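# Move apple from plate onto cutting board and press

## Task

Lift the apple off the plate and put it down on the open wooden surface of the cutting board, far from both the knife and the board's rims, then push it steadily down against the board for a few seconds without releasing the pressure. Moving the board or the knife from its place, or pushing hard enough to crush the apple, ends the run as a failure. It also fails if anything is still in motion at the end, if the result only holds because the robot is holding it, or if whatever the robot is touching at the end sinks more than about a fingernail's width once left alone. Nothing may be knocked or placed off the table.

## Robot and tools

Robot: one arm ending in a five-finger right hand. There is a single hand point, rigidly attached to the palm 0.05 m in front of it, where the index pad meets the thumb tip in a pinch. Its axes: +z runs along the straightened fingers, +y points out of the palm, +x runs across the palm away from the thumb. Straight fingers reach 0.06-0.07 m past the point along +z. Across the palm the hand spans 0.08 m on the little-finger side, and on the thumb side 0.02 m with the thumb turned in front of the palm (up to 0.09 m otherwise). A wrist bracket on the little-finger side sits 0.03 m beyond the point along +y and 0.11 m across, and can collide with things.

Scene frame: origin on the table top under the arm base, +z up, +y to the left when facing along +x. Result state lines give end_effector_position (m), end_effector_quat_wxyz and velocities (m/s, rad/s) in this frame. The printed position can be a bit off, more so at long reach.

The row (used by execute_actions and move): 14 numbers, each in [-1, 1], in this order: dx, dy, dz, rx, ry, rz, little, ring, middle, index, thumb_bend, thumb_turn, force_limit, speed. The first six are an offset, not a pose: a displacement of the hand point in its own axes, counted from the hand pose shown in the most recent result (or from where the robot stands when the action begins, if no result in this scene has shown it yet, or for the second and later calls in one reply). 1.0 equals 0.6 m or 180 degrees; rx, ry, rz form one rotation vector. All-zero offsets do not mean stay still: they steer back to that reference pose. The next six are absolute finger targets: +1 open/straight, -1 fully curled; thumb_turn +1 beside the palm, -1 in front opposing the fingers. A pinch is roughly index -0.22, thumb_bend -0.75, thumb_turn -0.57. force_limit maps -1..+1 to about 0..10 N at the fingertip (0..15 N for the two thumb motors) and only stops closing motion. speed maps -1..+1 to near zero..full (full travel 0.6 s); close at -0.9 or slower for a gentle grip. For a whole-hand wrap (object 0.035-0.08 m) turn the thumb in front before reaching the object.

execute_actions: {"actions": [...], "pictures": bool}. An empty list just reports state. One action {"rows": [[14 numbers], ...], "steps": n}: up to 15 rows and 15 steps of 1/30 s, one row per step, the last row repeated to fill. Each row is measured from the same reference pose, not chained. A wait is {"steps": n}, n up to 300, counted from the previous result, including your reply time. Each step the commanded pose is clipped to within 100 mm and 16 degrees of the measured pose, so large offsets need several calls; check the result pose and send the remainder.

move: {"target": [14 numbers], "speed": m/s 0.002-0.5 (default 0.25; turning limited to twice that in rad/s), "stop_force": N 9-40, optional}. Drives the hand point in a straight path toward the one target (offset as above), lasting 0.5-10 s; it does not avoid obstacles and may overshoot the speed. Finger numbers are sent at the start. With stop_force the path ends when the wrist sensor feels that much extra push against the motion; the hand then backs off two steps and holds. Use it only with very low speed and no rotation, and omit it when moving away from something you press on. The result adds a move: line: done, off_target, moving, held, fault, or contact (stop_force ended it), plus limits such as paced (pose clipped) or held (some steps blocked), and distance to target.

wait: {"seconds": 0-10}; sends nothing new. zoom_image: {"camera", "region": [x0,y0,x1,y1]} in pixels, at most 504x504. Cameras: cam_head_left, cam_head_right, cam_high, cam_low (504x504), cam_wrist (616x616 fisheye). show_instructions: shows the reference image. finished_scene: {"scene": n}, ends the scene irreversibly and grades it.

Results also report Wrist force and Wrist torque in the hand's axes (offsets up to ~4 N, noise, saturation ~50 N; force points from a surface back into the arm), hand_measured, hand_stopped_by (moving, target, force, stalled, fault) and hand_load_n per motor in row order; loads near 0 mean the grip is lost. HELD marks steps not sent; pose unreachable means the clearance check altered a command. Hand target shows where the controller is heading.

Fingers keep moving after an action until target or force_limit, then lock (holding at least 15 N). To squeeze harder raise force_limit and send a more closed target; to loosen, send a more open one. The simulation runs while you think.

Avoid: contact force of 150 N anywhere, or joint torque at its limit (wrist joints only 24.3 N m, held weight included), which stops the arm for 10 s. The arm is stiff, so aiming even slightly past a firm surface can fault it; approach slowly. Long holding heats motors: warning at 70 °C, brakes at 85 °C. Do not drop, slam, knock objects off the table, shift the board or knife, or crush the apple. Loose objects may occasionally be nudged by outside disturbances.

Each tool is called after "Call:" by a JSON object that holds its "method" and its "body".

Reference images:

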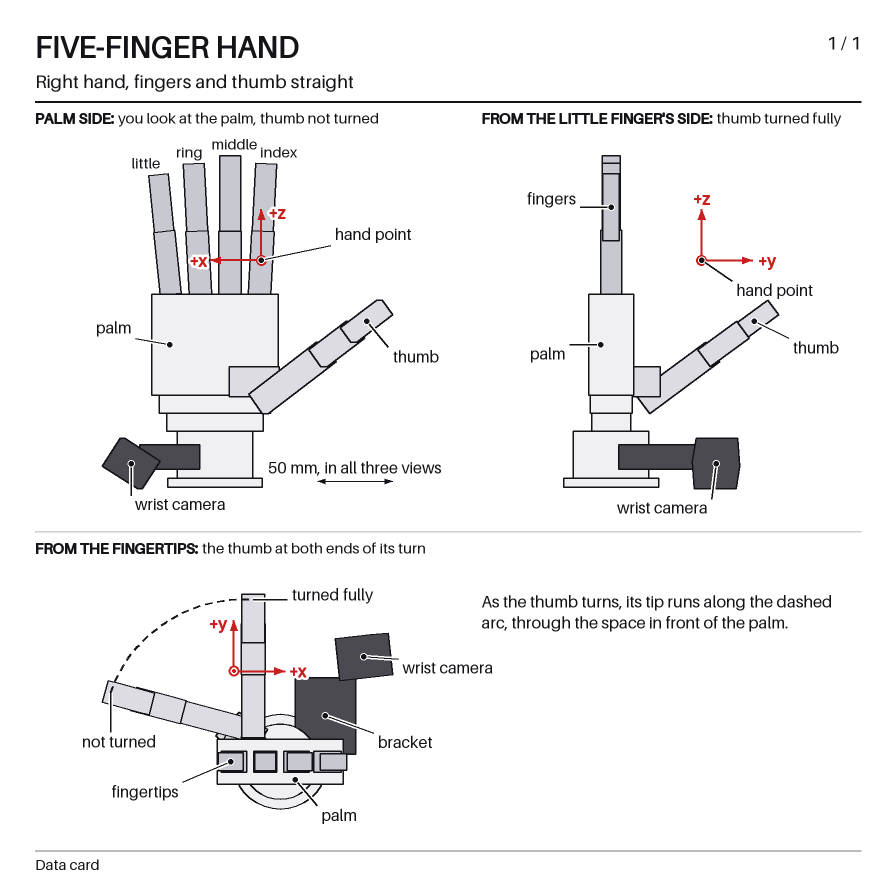

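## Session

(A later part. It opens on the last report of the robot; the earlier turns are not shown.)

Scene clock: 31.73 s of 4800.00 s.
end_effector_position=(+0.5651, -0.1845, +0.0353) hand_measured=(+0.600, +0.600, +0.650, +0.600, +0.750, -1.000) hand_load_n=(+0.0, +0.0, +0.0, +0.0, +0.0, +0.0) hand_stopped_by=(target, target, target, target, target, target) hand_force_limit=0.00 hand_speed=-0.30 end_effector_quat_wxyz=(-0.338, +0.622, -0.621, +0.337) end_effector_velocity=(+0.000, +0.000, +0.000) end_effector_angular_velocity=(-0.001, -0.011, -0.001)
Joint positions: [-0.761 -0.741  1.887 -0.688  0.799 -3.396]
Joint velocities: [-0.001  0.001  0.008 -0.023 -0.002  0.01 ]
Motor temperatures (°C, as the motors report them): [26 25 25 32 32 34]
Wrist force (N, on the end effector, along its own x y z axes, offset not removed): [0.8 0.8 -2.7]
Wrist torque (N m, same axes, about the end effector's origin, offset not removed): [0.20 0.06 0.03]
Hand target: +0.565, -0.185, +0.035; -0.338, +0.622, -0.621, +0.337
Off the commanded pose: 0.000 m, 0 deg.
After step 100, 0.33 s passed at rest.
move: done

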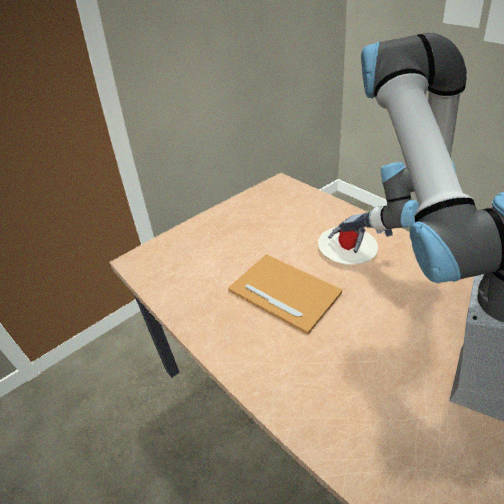

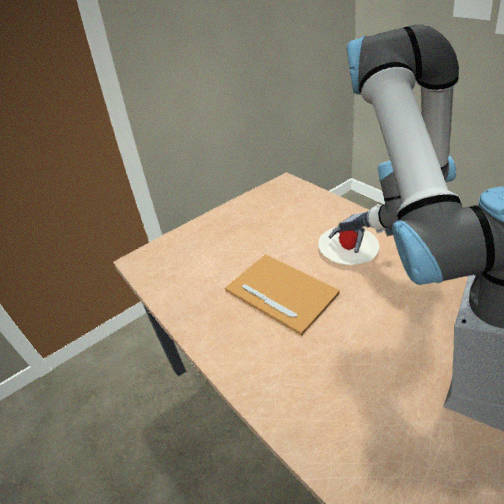

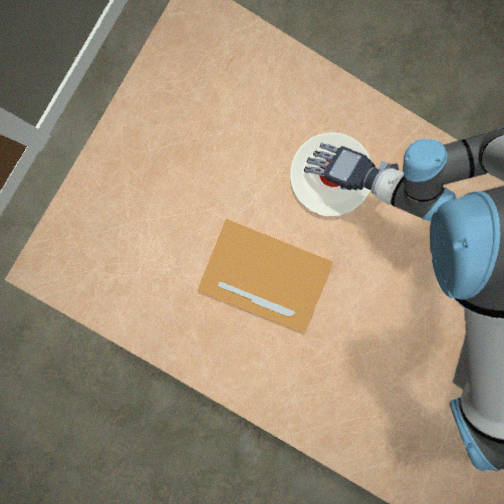

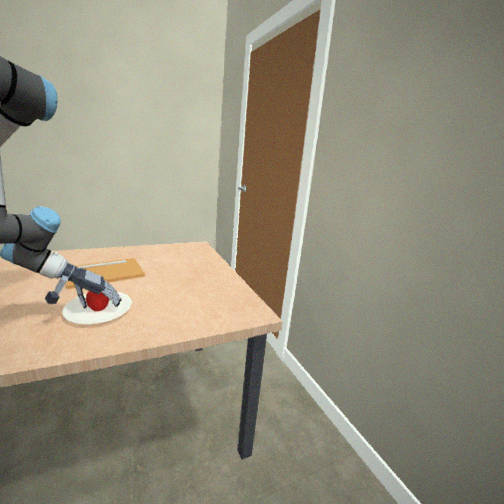

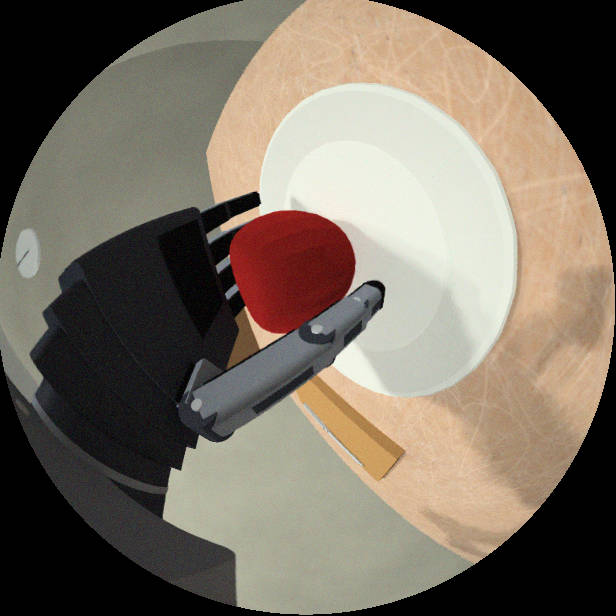

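Call:
{"method": "move", "body": {"target": [0,-0.0055,0.0084,0,0,0,-1,-1,-1,-1,-0.5,-1,0.1,-0.8], "speed": 0.02}}

Call:
{"method": "zoom_image", "body": {"camera": "cam_low", "region": [40,240,150,350]}}

Call:
{"method": "zoom_image", "body": {"camera": "cam_head_left", "region": [300,190,410,300]}}

Scene clock: 36.07 s of 4800.00 s.
end_effector_position=(+0.5711, -0.1845, +0.0353) hand_measured=(-0.274, +0.180, +0.264, +0.126, +0.522, -1.000) hand_load_n=(+5.5, +1.5, +0.0, +7.5, +13.0, +6.0) hand_stopped_by=(force, force, force, force, force, target) hand_force_limit=0.10 hand_speed=-0.80 end_effector_quat_wxyz=(-0.338, +0.622, -0.621, +0.337) end_effector_velocity=(+0.000, +0.001, -0.000) end_effector_angular_velocity=(+0.000, +0.001, +0.000)
Joint positions: [-0.751 -0.74   1.872 -0.679  0.808 -3.39 ]
Joint velocities: [ 0.001  0.     0.     0.     0.    -0.   ]
Motor temperatures (°C, as the motors report them): [26 25 25 32 32 34]
Wrist force (N, on the end effector, along its own x y z axes, offset not removed): [-1.7 1.3 -1.1]
Wrist torque (N m, same axes, about the end effector's origin, offset not removed): [0.10 0.46 -0.04]
Hand target: +0.571, -0.184, +0.035; -0.338, +0.622, -0.621, +0.337
Off the commanded pose: 0.000 m, 0 deg.
move: done

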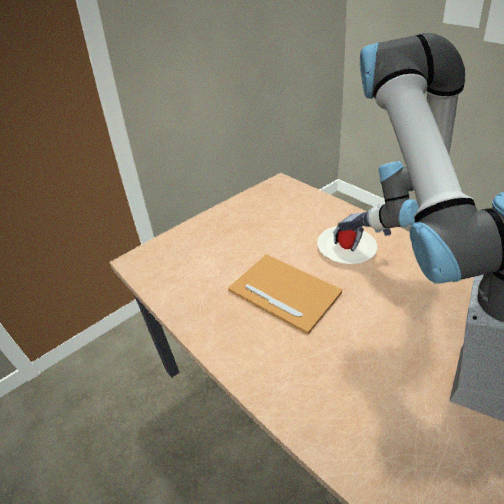

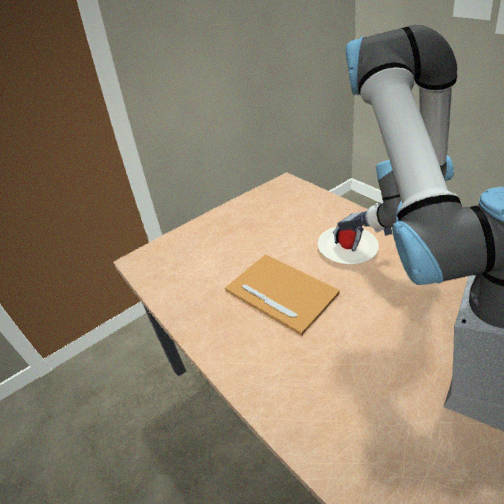

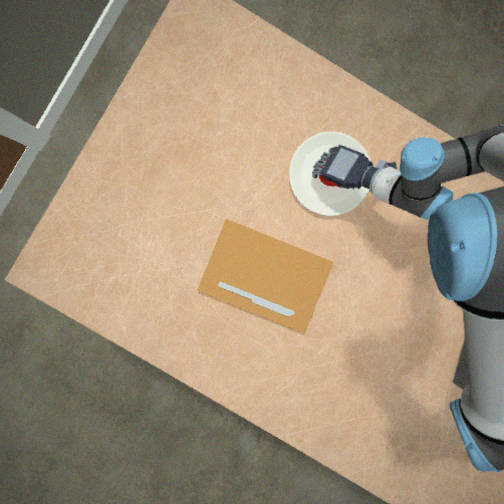

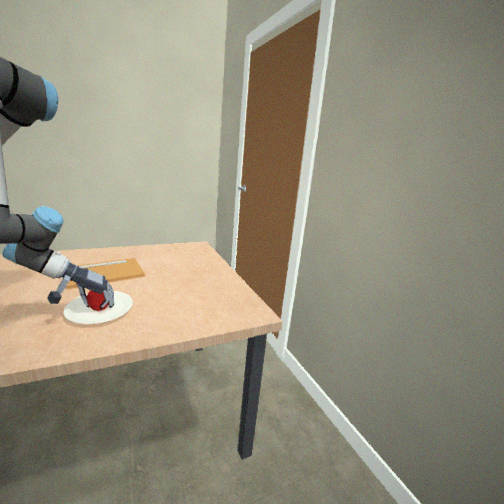

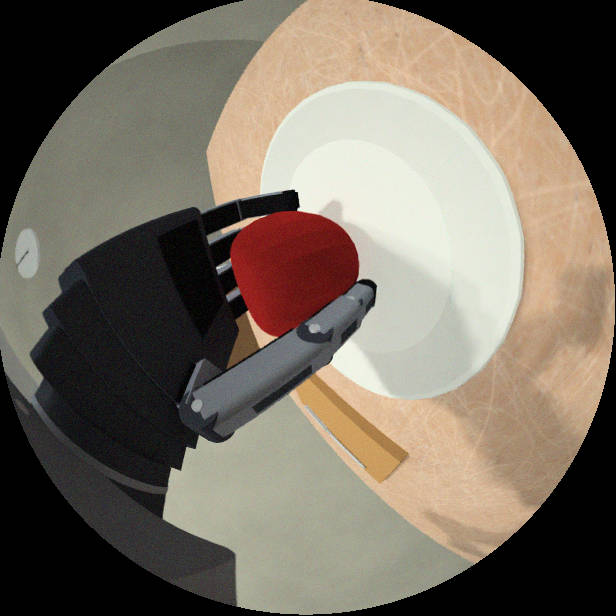

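Region (40, 240, 150, 350) of cam_low's 504x504 image, scaled by 4.582, with more detail than that image has.

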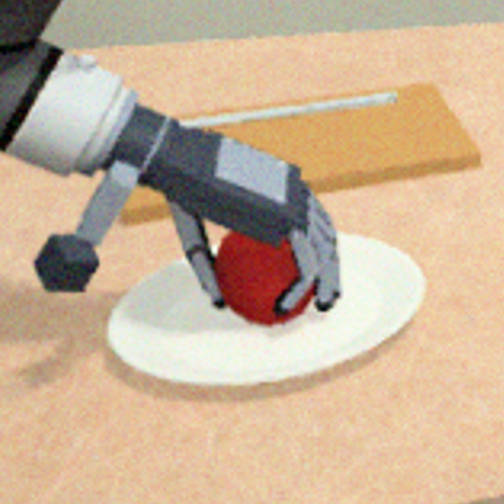

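Region (300, 190, 410, 300) of cam_head_left's 504x504 image, scaled by 4.582, with more detail than that image has.

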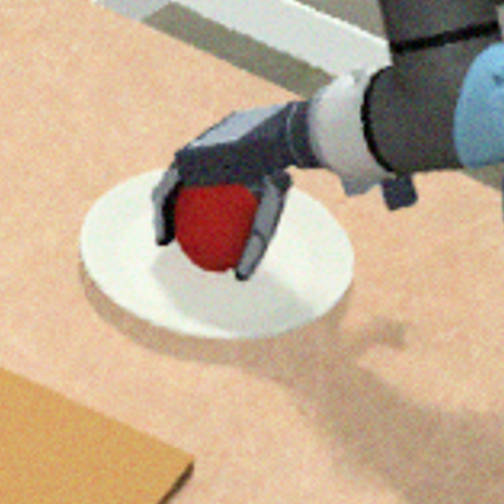

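Call:
{"method": "move", "body": {"target": [0,-0.091,-0.059,0,0,0,-1,-1,-1,-1,-0.5,-1,0.1,-0.8], "speed": 0.1}}

Call:
{"method": "move", "body": {"target": [-0.476,0.011,0.045,0,0,0,-1,-1,-1,-1,-0.5,-1,0.1,-0.8], "speed": 0.2}}

Call:
{"method": "zoom_image", "body": {"camera": "cam_high", "region": [190,190,360,360]}}

Call:
{"method": "zoom_image", "body": {"camera": "cam_low", "region": [40,210,160,330]}}

Scene clock: 40.40 s of 4800.00 s.
end_effector_position=(+0.5712, -0.1845, +0.1001) hand_measured=(-0.274, +0.180, +0.264, +0.126, +0.522, -1.000) hand_load_n=(+5.5, +1.5, +0.0, +7.5, +13.0, +6.0) hand_stopped_by=(force, force, force, force, force, target) hand_force_limit=0.10 hand_speed=-0.80 end_effector_quat_wxyz=(-0.338, +0.622, -0.621, +0.337) end_effector_velocity=(+0.000, +0.001, +0.002) end_effector_angular_velocity=(+0.001, +0.001, +0.002)
Joint positions: [-0.786 -0.889  1.921 -0.563  0.777 -3.411]
Joint velocities: [ 0.001 -0.004  0.001  0.005 -0.002 -0.001]
Motor temperatures (°C, as the motors report them): [26 25 25 32 32 34]
Wrist force (N, on the end effector, along its own x y z axes, offset not removed): [0.2 3.1 -1.6]
Wrist torque (N m, same axes, about the end effector's origin, offset not removed): [0.38 0.31 0.16]
Hand target: +0.571, -0.184, +0.100; -0.338, +0.622, -0.621, +0.337
Off the commanded pose: 0.000 m, 0 deg.
move: done

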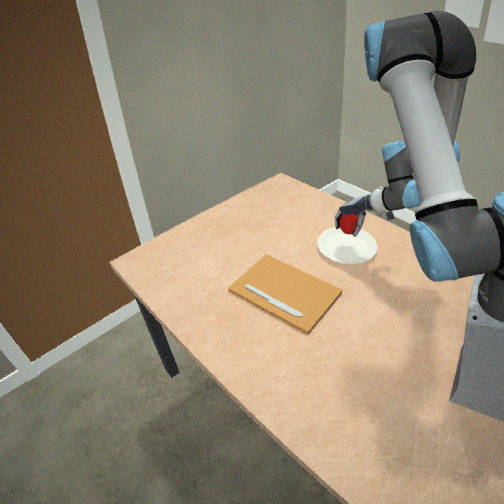

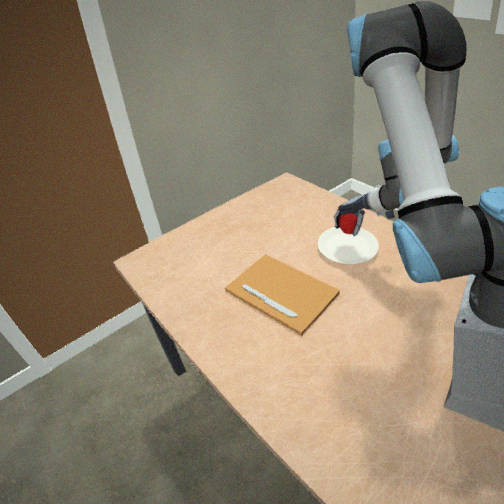

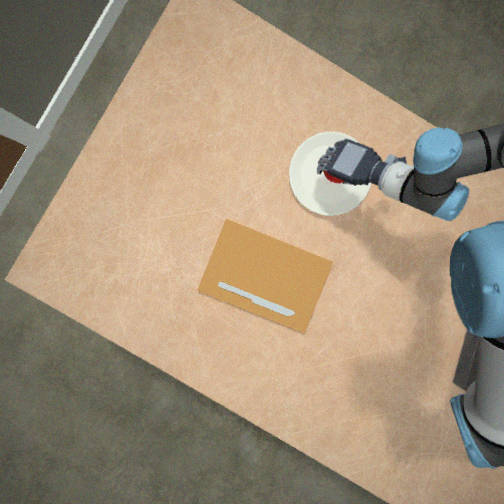

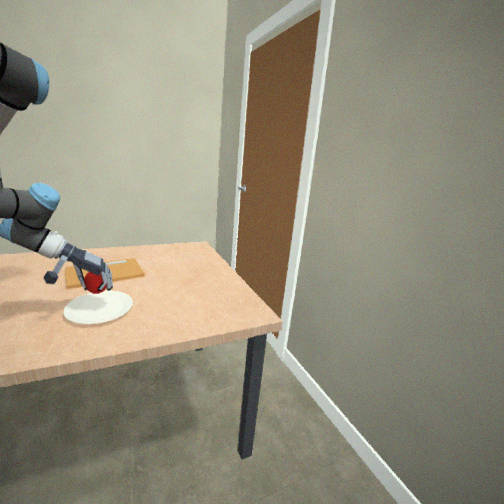

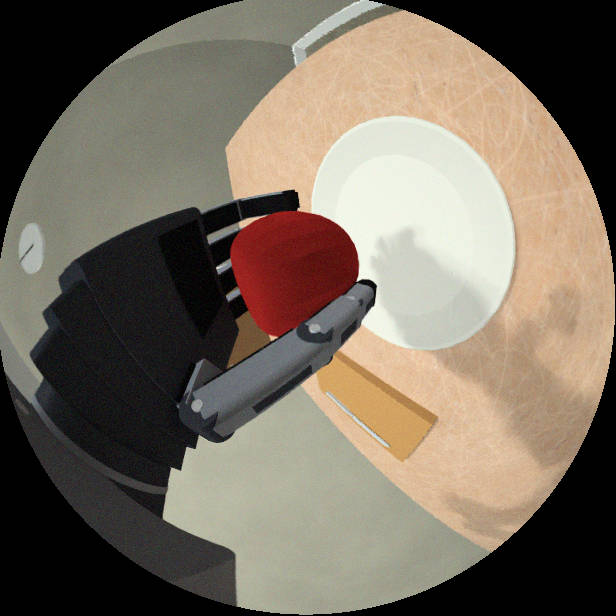

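Scene clock: 42.43 s of 4800.00 s.
end_effector_position=(+0.5897, +0.1012, +0.0800) hand_measured=(-0.274, +0.180, +0.264, +0.126, +0.522, -1.000) hand_load_n=(+5.5, +1.5, +0.0, +7.5, +13.0, +6.0) hand_stopped_by=(force, force, force, force, force, target) hand_force_limit=0.10 hand_speed=-0.80 end_effector_quat_wxyz=(-0.338, +0.622, -0.621, +0.337) end_effector_velocity=(+0.001, +0.002, -0.000) end_effector_angular_velocity=(-0.001, -0.001, -0.001)
Joint positions: [-0.132 -0.972  2.054 -0.754  1.384 -3.127]
Joint velocities: [ 0.006  0.001 -0.003  0.001  0.007  0.002]
Motor temperatures (°C, as the motors report them): [26 25 25 32 32 34]
Wrist force (N, on the end effector, along its own x y z axes, offset not removed): [-0.5 1.3 -0.4]
Wrist torque (N m, same axes, about the end effector's origin, offset not removed): [-0.02 0.34 0.09]
Hand target: +0.590, +0.101, +0.080; -0.338, +0.622, -0.621, +0.337
Off the commanded pose: 0.000 m, 0 deg.
move: done

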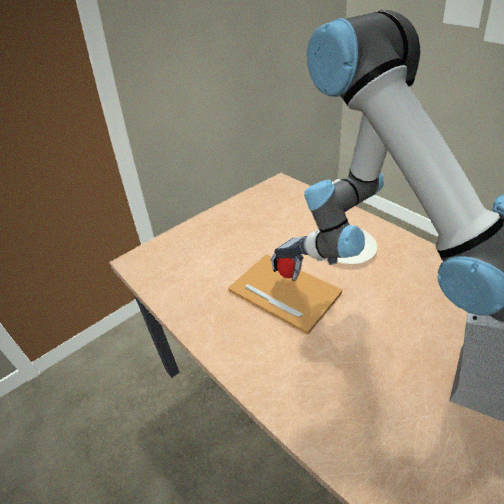

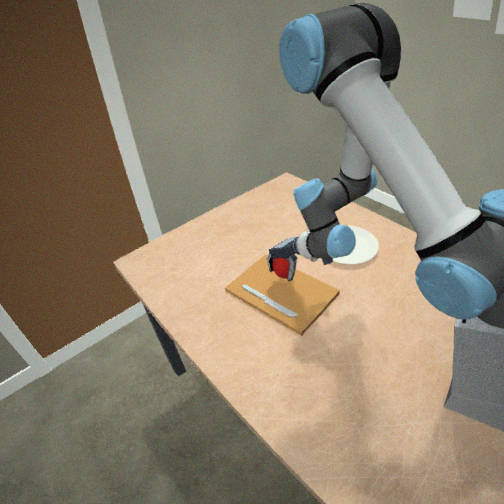

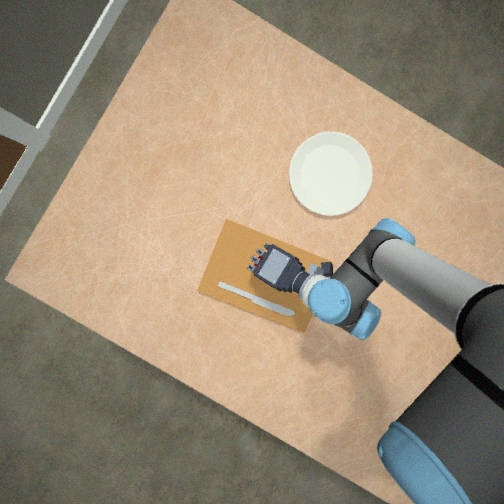

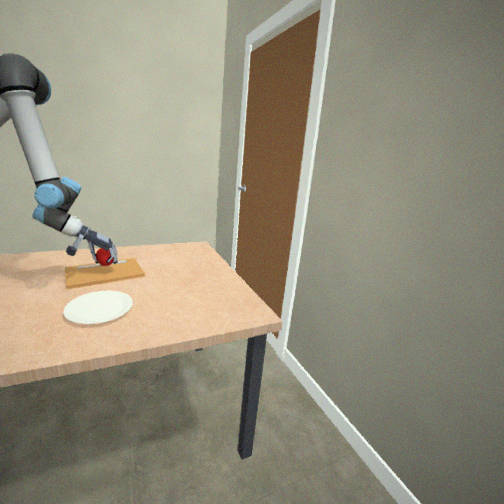

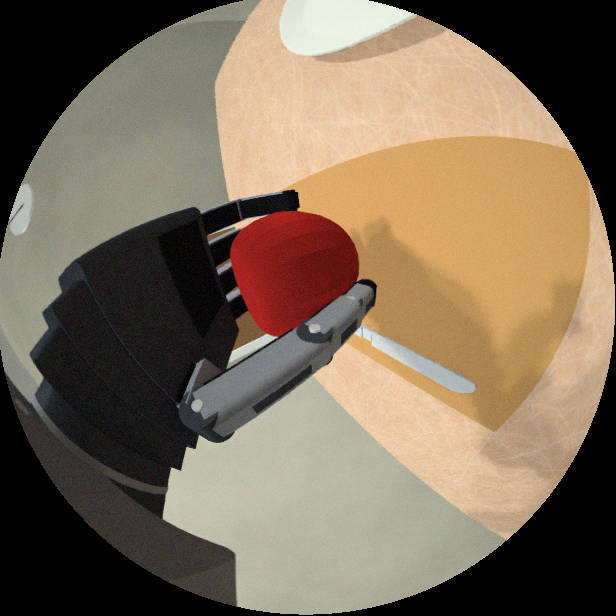

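Region (190, 190, 360, 360) of cam_high's 504x504 image, scaled by 2.965, with more detail than that image has.

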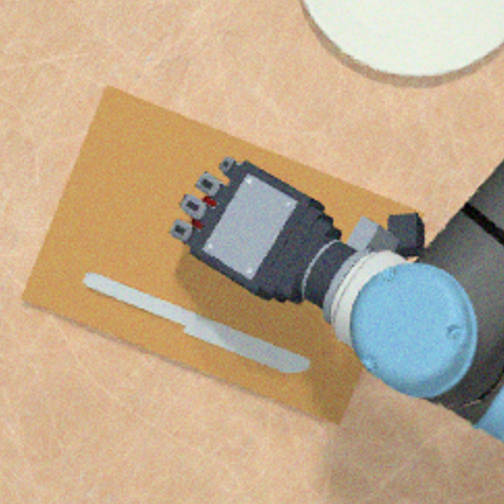

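Region (40, 210, 160, 330) of cam_low's 504x504 image, scaled by 4.200, with more detail than that image has.

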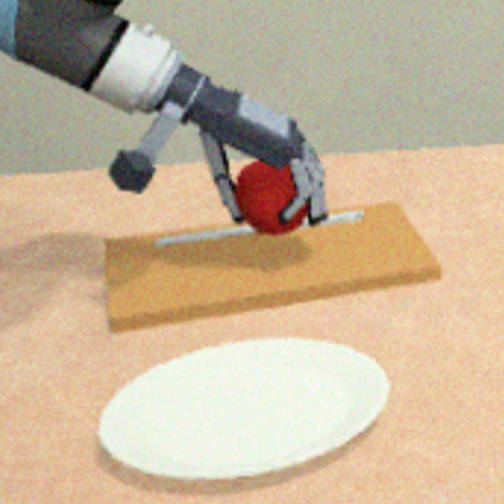

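Call:
{"method": "move", "body": {"target": [0,0.035,0.0227,0,0,0,-1,-1,-1,-1,-0.5,-1,0.1,-0.8], "speed": 0.04, "stop_force": 10}}

Call:
{"method": "move", "body": {"target": [0,0.028,0.0182,0,0,0,-1,-1,-1,-1,-0.5,-1,0.1,-0.8], "speed": 0.004, "stop_force": 18}}

Call:
{"method": "zoom_image", "body": {"camera": "cam_low", "region": [40,210,160,330]}}

Scene clock: 45.10 s of 4800.00 s.
end_effector_position=(+0.5897, +0.1012, +0.0552) hand_measured=(-0.274, +0.180, +0.264, +0.126, +0.522, -1.000) hand_load_n=(+5.5, +1.5, +0.0, +7.5, +13.0, +6.0) hand_stopped_by=(force, force, force, force, force, target) hand_force_limit=0.10 hand_speed=-0.80 end_effector_quat_wxyz=(-0.338, +0.622, -0.621, +0.337) end_effector_velocity=(-0.000, -0.001, -0.003) end_effector_angular_velocity=(-0.000, +0.001, -0.002)
Joint positions: [-0.125 -0.907  2.033 -0.799  1.391 -3.125]
Joint velocities: [-0.001  0.006 -0.002 -0.003  0.001  0.   ]
Motor temperatures (°C, as the motors report them): [26 25 25 32 32 34]
Wrist force (N, on the end effector, along its own x y z axes, offset not removed): [0.6 0.9 0.3]
Wrist torque (N m, same axes, about the end effector's origin, offset not removed): [-0.06 0.10 0.06]
Hand target: +0.590, +0.101, +0.055; -0.338, +0.622, -0.621, +0.337
Off the commanded pose: 0.000 m, 0 deg.
move: done

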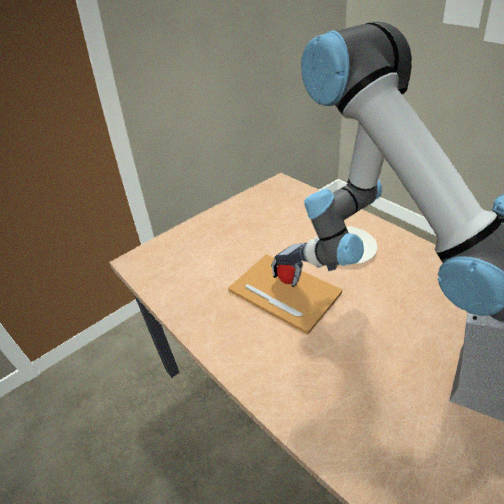

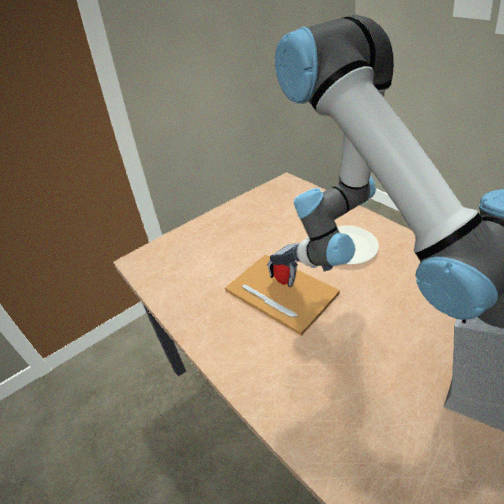

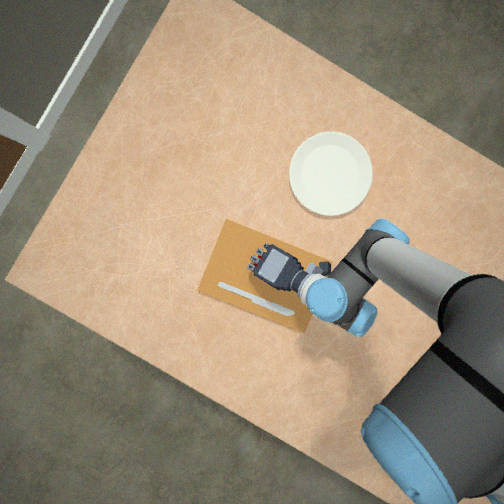

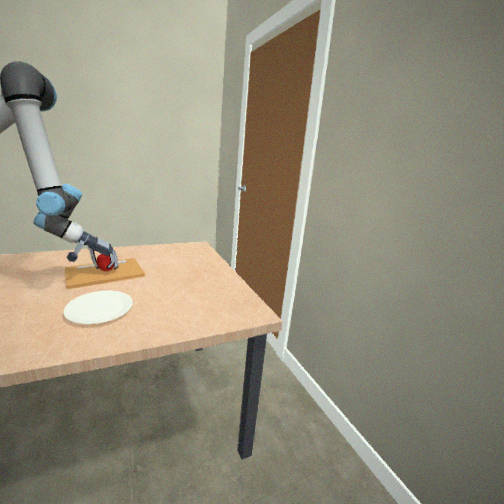

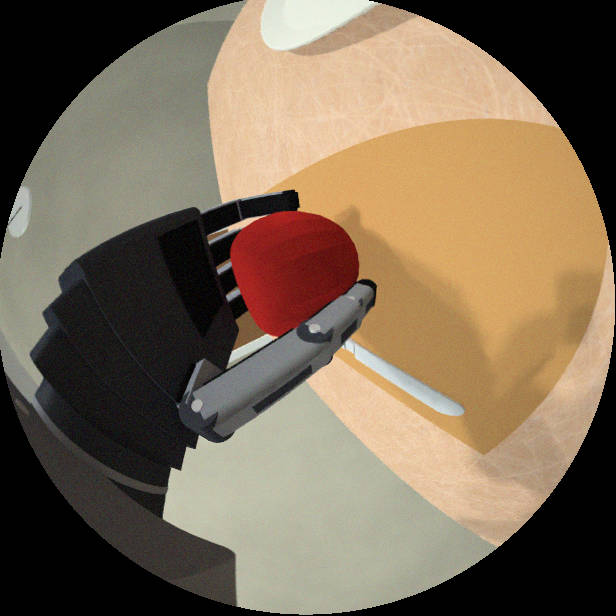

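Scene clock: 48.87 s of 4800.00 s.
end_effector_position=(+0.5899, +0.1012, +0.0417) hand_measured=(-0.274, +0.180, +0.264, +0.126, +0.522, -1.000) hand_load_n=(+3.5, +1.5, +0.0, +5.5, +11.5, +5.0) hand_stopped_by=(force, force, force, force, force, target) hand_force_limit=0.10 hand_speed=-0.80 end_effector_quat_wxyz=(-0.338, +0.622, -0.621, +0.337) end_effector_velocity=(+0.001, -0.000, +0.002) end_effector_angular_velocity=(-0.000, -0.001, -0.000)
Joint positions: [-0.121 -0.872  2.02  -0.822  1.394 -3.124]
Joint velocities: [-0.001 -0.004  0.     0.002 -0.    -0.   ]
Motor temperatures (°C, as the motors report them): [26 25 25 32 32 34]
Wrist force (N, on the end effector, along its own x y z axes, offset not removed): [0.3 -6.1 -9.1]
Wrist torque (N m, same axes, about the end effector's origin, offset not removed): [-0.33 0.32 -0.07]
Hand target: +0.590, +0.101, +0.042; -0.338, +0.622, -0.621, +0.337
Off the commanded pose: 0.007 m, 0 deg.
move: contact

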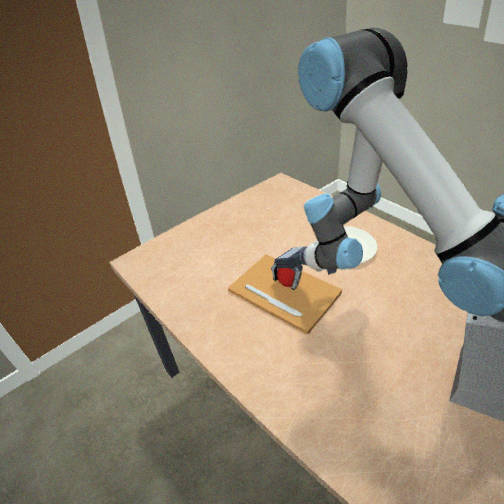

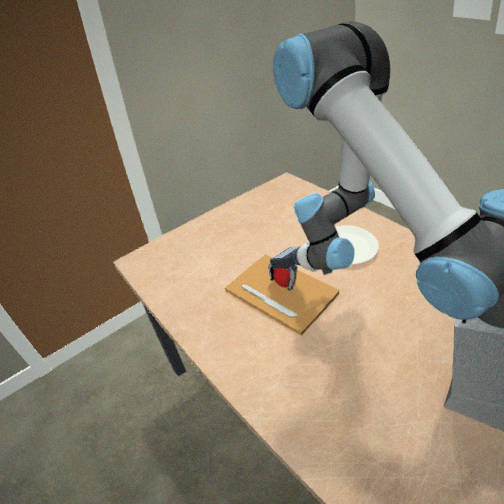

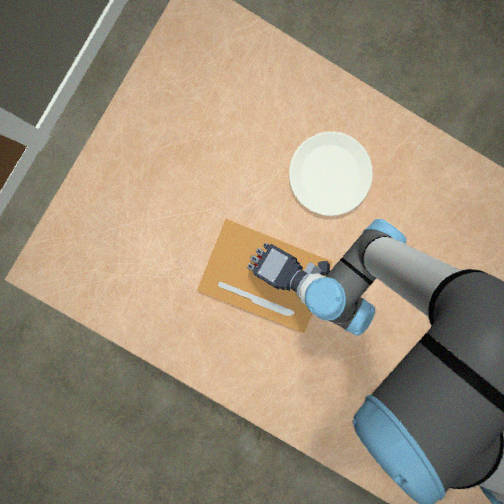

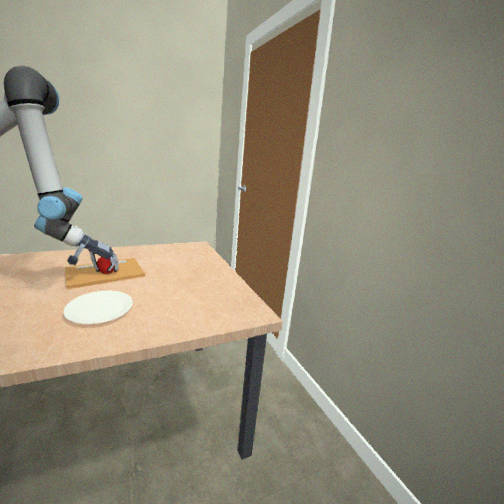

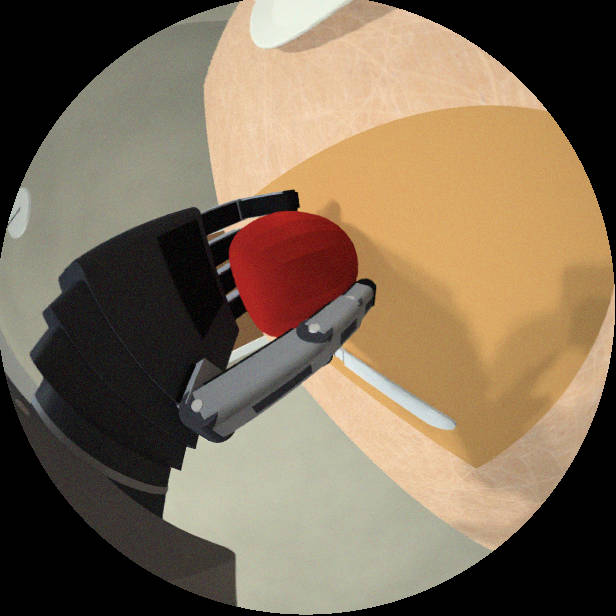

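Region (40, 210, 160, 330) of cam_low's 504x504 image, scaled by 4.200, with more detail than that image has.

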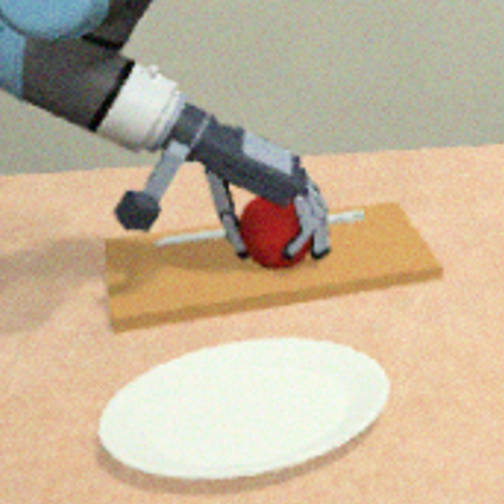

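Call:
{"method": "execute_actions", "body": {"actions": [{"rows":[[0,0.0007,0.00045,0,0,0,-1,-1,-1,-1,-0.5,-1,0.1,-0.8]],"steps":15}], "pictures": false}}

Call:
{"method": "execute_actions", "body": {"actions": [{"steps":20}], "pictures": false}}

Scene clock: 50.50 s of 4800.00 s.
end_effector_position=(+0.5899, +0.1012, +0.0412) hand_measured=(-0.274, +0.180, +0.264, +0.126, +0.522, -1.000) hand_load_n=(+3.0, +1.0, +0.0, +5.5, +10.5, +5.0) hand_stopped_by=(force, force, force, force, force, target) hand_force_limit=0.10 hand_speed=-0.80 end_effector_quat_wxyz=(-0.338, +0.622, -0.621, +0.337) end_effector_velocity=(-0.000, -0.001, -0.001) end_effector_angular_velocity=(-0.001, +0.001, -0.002)
Joint positions: [-0.121 -0.871  2.02  -0.823  1.394 -3.124]
Joint velocities: [-0.001  0.001 -0.001  0.     0.001 -0.   ]
Motor temperatures (°C, as the motors report them): [26 25 25 32 32 34]
Wrist force (N, on the end effector, along its own x y z axes, offset not removed): [1.6 -12.7 -17.1]
Wrist torque (N m, same axes, about the end effector's origin, offset not removed): [-0.04 0.53 -0.25]
Hand target: +0.590, +0.101, +0.041; -0.338, +0.622, -0.621, +0.337
Off the commanded pose: 0.000 m, 0 deg.
Steps of this call (steps 1 to 34: nothing new was sent; steps 35 to 49: all 15 steps of this action). Readings (end_effector_position | what the end effector reports):
35: (+0.5897, +0.1012, +0.0419) | hand_measured=(-0.274, +0.180, +0.264, +0.126, +0.522, -1.000) hand_load_n=(+4.0, +2.0, +0.0, +6.5, +11.0, +5.5) hand_stopped_by=(force, force, force, force, force, target) hand_force_limit=0.10 hand_speed=-0.80
36: (+0.5897, +0.1012, +0.0419) | hand_measured=(-0.274, +0.180, +0.264, +0.126, +0.522, -1.000) hand_load_n=(+4.0, +2.0, +0.0, +6.5, +11.0, +5.5) hand_stopped_by=(force, force, force, force, force, target) hand_force_limit=0.10 hand_speed=-0.80
38: (+0.5896, +0.1012, +0.0416) | hand_measured=(-0.274, +0.180, +0.264, +0.126, +0.522, -1.000) hand_load_n=(+4.5, +2.0, +0.0, +6.5, +10.5, +5.5) hand_stopped_by=(force, force, force, force, force, target) hand_force_limit=0.10 hand_speed=-0.80
42: (+0.5898, +0.1012, +0.0414) | hand_measured=(-0.274, +0.180, +0.264, +0.126, +0.522, -1.000) hand_load_n=(+3.5, +1.5, +0.0, +6.0, +10.5, +5.0) hand_stopped_by=(force, force, force, force, force, target) hand_force_limit=0.10 hand_speed=-0.80
49: the state above

Scene clock: 51.17 s of 4800.00 s.
end_effector_position=(+0.5899, +0.1012, +0.0412) hand_measured=(-0.274, +0.180, +0.264, +0.126, +0.522, -1.000) hand_load_n=(+2.5, +1.0, +0.0, +5.0, +10.5, +4.5) hand_stopped_by=(force, force, force, force, force, target) hand_force_limit=0.10 hand_speed=-0.80 end_effector_quat_wxyz=(-0.338, +0.622, -0.621, +0.337) end_effector_velocity=(+0.001, -0.001, +0.001) end_effector_angular_velocity=(-0.001, -0.001, -0.002)
Joint positions: [-0.121 -0.871  2.02  -0.823  1.394 -3.124]
Joint velocities: [-0.001 -0.001  0.    -0.     0.001 -0.   ]
Motor temperatures (°C, as the motors report them): [26 25 25 32 32 34]
Wrist force (N, on the end effector, along its own x y z axes, offset not removed): [-0.6 -14.6 -17.0]
Wrist torque (N m, same axes, about the end effector's origin, offset not removed): [-0.28 0.99 -0.45]
Hand target: +0.590, +0.101, +0.041; -0.338, +0.622, -0.621, +0.337
Off the commanded pose: 0.000 m, 0 deg.
Steps of this call (steps 1 to 20: nothing new was sent). Readings (end_effector_position | what the end effector reports):
1: (+0.5899, +0.1012, +0.0412) | hand_measured=(-0.274, +0.180, +0.264, +0.126, +0.522, -1.000) hand_load_n=(+3.0, +1.0, +0.0, +5.5, +10.5, +5.0) hand_stopped_by=(force, force, force, force, force, target) hand_force_limit=0.10 hand_speed=-0.80
2: (+0.5899, +0.1012, +0.0412) | hand_measured=(-0.274, +0.180, +0.264, +0.126, +0.522, -1.000) hand_load_n=(+2.5, +1.0, +0.0, +5.5, +10.5, +4.5) hand_stopped_by=(force, force, force, force, force, target) hand_force_limit=0.10 hand_speed=-0.80
4: (+0.5899, +0.1012, +0.0412) | hand_measured=(-0.274, +0.180, +0.264, +0.126, +0.522, -1.000) hand_load_n=(+2.5, +1.0, +0.0, +5.0, +10.5, +4.5) hand_stopped_by=(force, force, force, force, force, target) hand_force_limit=0.10 hand_speed=-0.80
8: (+0.5899, +0.1012, +0.0412) | hand_measured=(-0.274, +0.180, +0.264, +0.126, +0.522, -1.000) hand_load_n=(+2.5, +1.0, +0.0, +5.0, +10.5, +4.5) hand_stopped_by=(force, force, force, force, force, target) hand_force_limit=0.10 hand_speed=-0.80
20: the state above

About 21 N down. Hold.

Call:
{"method": "execute_actions", "body": {"actions": [{"steps":75}], "pictures": false}}

Call:
{"method": "execute_actions", "body": {"actions": [{"steps":90}], "pictures": false}}

Scene clock: 53.67 s of 4800.00 s.
end_effector_position=(+0.5899, +0.1012, +0.0412) hand_measured=(-0.274, +0.180, +0.264, +0.126, +0.522, -1.000) hand_load_n=(+2.5, +1.0, +0.0, +5.0, +10.5, +4.5) hand_stopped_by=(force, force, force, force, force, target) hand_force_limit=0.10 hand_speed=-0.80 end_effector_quat_wxyz=(-0.338, +0.622, -0.621, +0.337) end_effector_velocity=(-0.000, -0.001, -0.000) end_effector_angular_velocity=(-0.000, +0.001, -0.002)
Joint positions: [-0.121 -0.871  2.02  -0.823  1.394 -3.124]
Joint velocities: [-0.002  0.001  0.    -0.     0.     0.   ]
Motor temperatures (°C, as the motors report them): [26 25 25 32 32 34]
Wrist force (N, on the end effector, along its own x y z axes, offset not removed): [1.1 -14.2 -15.9]
Wrist torque (N m, same axes, about the end effector's origin, offset not removed): [-0.28 0.63 -0.35]
Hand target: +0.590, +0.101, +0.041; -0.338, +0.622, -0.621, +0.337
Off the commanded pose: 0.000 m, 0 deg.
Steps of this call (steps 1 to 75: nothing new was sent). Readings (end_effector_position | what the end effector reports):
1: (+0.5899, +0.1012, +0.0412) | hand_measured=(-0.274, +0.180, +0.264, +0.126, +0.522, -1.000) hand_load_n=(+2.5, +1.0, +0.0, +5.0, +10.5, +4.5) hand_stopped_by=(force, force, force, force, force, target) hand_force_limit=0.10 hand_speed=-0.80
2: (+0.5899, +0.1012, +0.0412) | hand_measured=(-0.274, +0.180, +0.264, +0.126, +0.522, -1.000) hand_load_n=(+2.5, +1.0, +0.0, +5.0, +10.5, +4.5) hand_stopped_by=(force, force, force, force, force, target) hand_force_limit=0.10 hand_speed=-0.80
4: (+0.5899, +0.1012, +0.0412) | hand_measured=(-0.274, +0.180, +0.264, +0.126, +0.522, -1.000) hand_load_n=(+2.5, +1.0, +0.0, +5.0, +10.5, +4.5) hand_stopped_by=(force, force, force, force, force, target) hand_force_limit=0.10 hand_speed=-0.80
8: (+0.5899, +0.1012, +0.0412) | hand_measured=(-0.274, +0.180, +0.264, +0.126, +0.522, -1.000) hand_load_n=(+2.5, +1.0, +0.0, +5.0, +10.5, +4.5) hand_stopped_by=(force, force, force, force, force, target) hand_force_limit=0.10 hand_speed=-0.80
75: the state above

Scene clock: 56.67 s of 4800.00 s.
end_effector_position=(+0.5899, +0.1012, +0.0412) hand_measured=(-0.274, +0.180, +0.264, +0.126, +0.522, -1.000) hand_load_n=(+2.5, +1.0, +0.0, +5.0, +10.5, +4.5) hand_stopped_by=(force, force, force, force, force, target) hand_force_limit=0.10 hand_speed=-0.80 end_effector_quat_wxyz=(-0.338, +0.622, -0.621, +0.337) end_effector_velocity=(+0.000, +0.000, -0.000) end_effector_angular_velocity=(-0.000, -0.000, +0.000)
Joint positions: [-0.121 -0.871  2.02  -0.823  1.394 -3.124]
Joint velocities: [ 0.     0.001 -0.    -0.001  0.     0.   ]
Motor temperatures (°C, as the motors report them): [26 25 25 32 32 34]
Wrist force (N, on the end effector, along its own x y z axes, offset not removed): [1.4 -13.6 -16.7]
Wrist torque (N m, same axes, about the end effector's origin, offset not removed): [-0.21 0.59 -0.31]
Hand target: +0.590, +0.101, +0.041; -0.338, +0.622, -0.621, +0.337
Off the commanded pose: 0.000 m, 0 deg.
Steps of this call (steps 1 to 90: nothing new was sent). Readings (end_effector_position | what the end effector reports):
1: (+0.5899, +0.1012, +0.0412) | hand_measured=(-0.274, +0.180, +0.264, +0.126, +0.522, -1.000) hand_load_n=(+2.5, +1.0, +0.0, +5.0, +10.5, +4.5) hand_stopped_by=(force, force, force, force, force, target) hand_force_limit=0.10 hand_speed=-0.80
2: (+0.5899, +0.1012, +0.0412) | hand_measured=(-0.274, +0.180, +0.264, +0.126, +0.522, -1.000) hand_load_n=(+2.5, +1.0, +0.0, +5.0, +10.5, +4.5) hand_stopped_by=(force, force, force, force, force, target) hand_force_limit=0.10 hand_speed=-0.80
4: (+0.5899, +0.1012, +0.0412) | hand_measured=(-0.274, +0.180, +0.264, +0.126, +0.522, -1.000) hand_load_n=(+2.5, +1.0, +0.0, +5.0, +10.5, +4.5) hand_stopped_by=(force, force, force, force, force, target) hand_force_limit=0.10 hand_speed=-0.80
8: (+0.5899, +0.1012, +0.0412) | hand_measured=(-0.274, +0.180, +0.264, +0.126, +0.522, -1.000) hand_load_n=(+2.5, +1.0, +0.0, +5.0, +10.5, +4.5) hand_stopped_by=(force, force, force, force, force, target) hand_force_limit=0.10 hand_speed=-0.80
90: the state above


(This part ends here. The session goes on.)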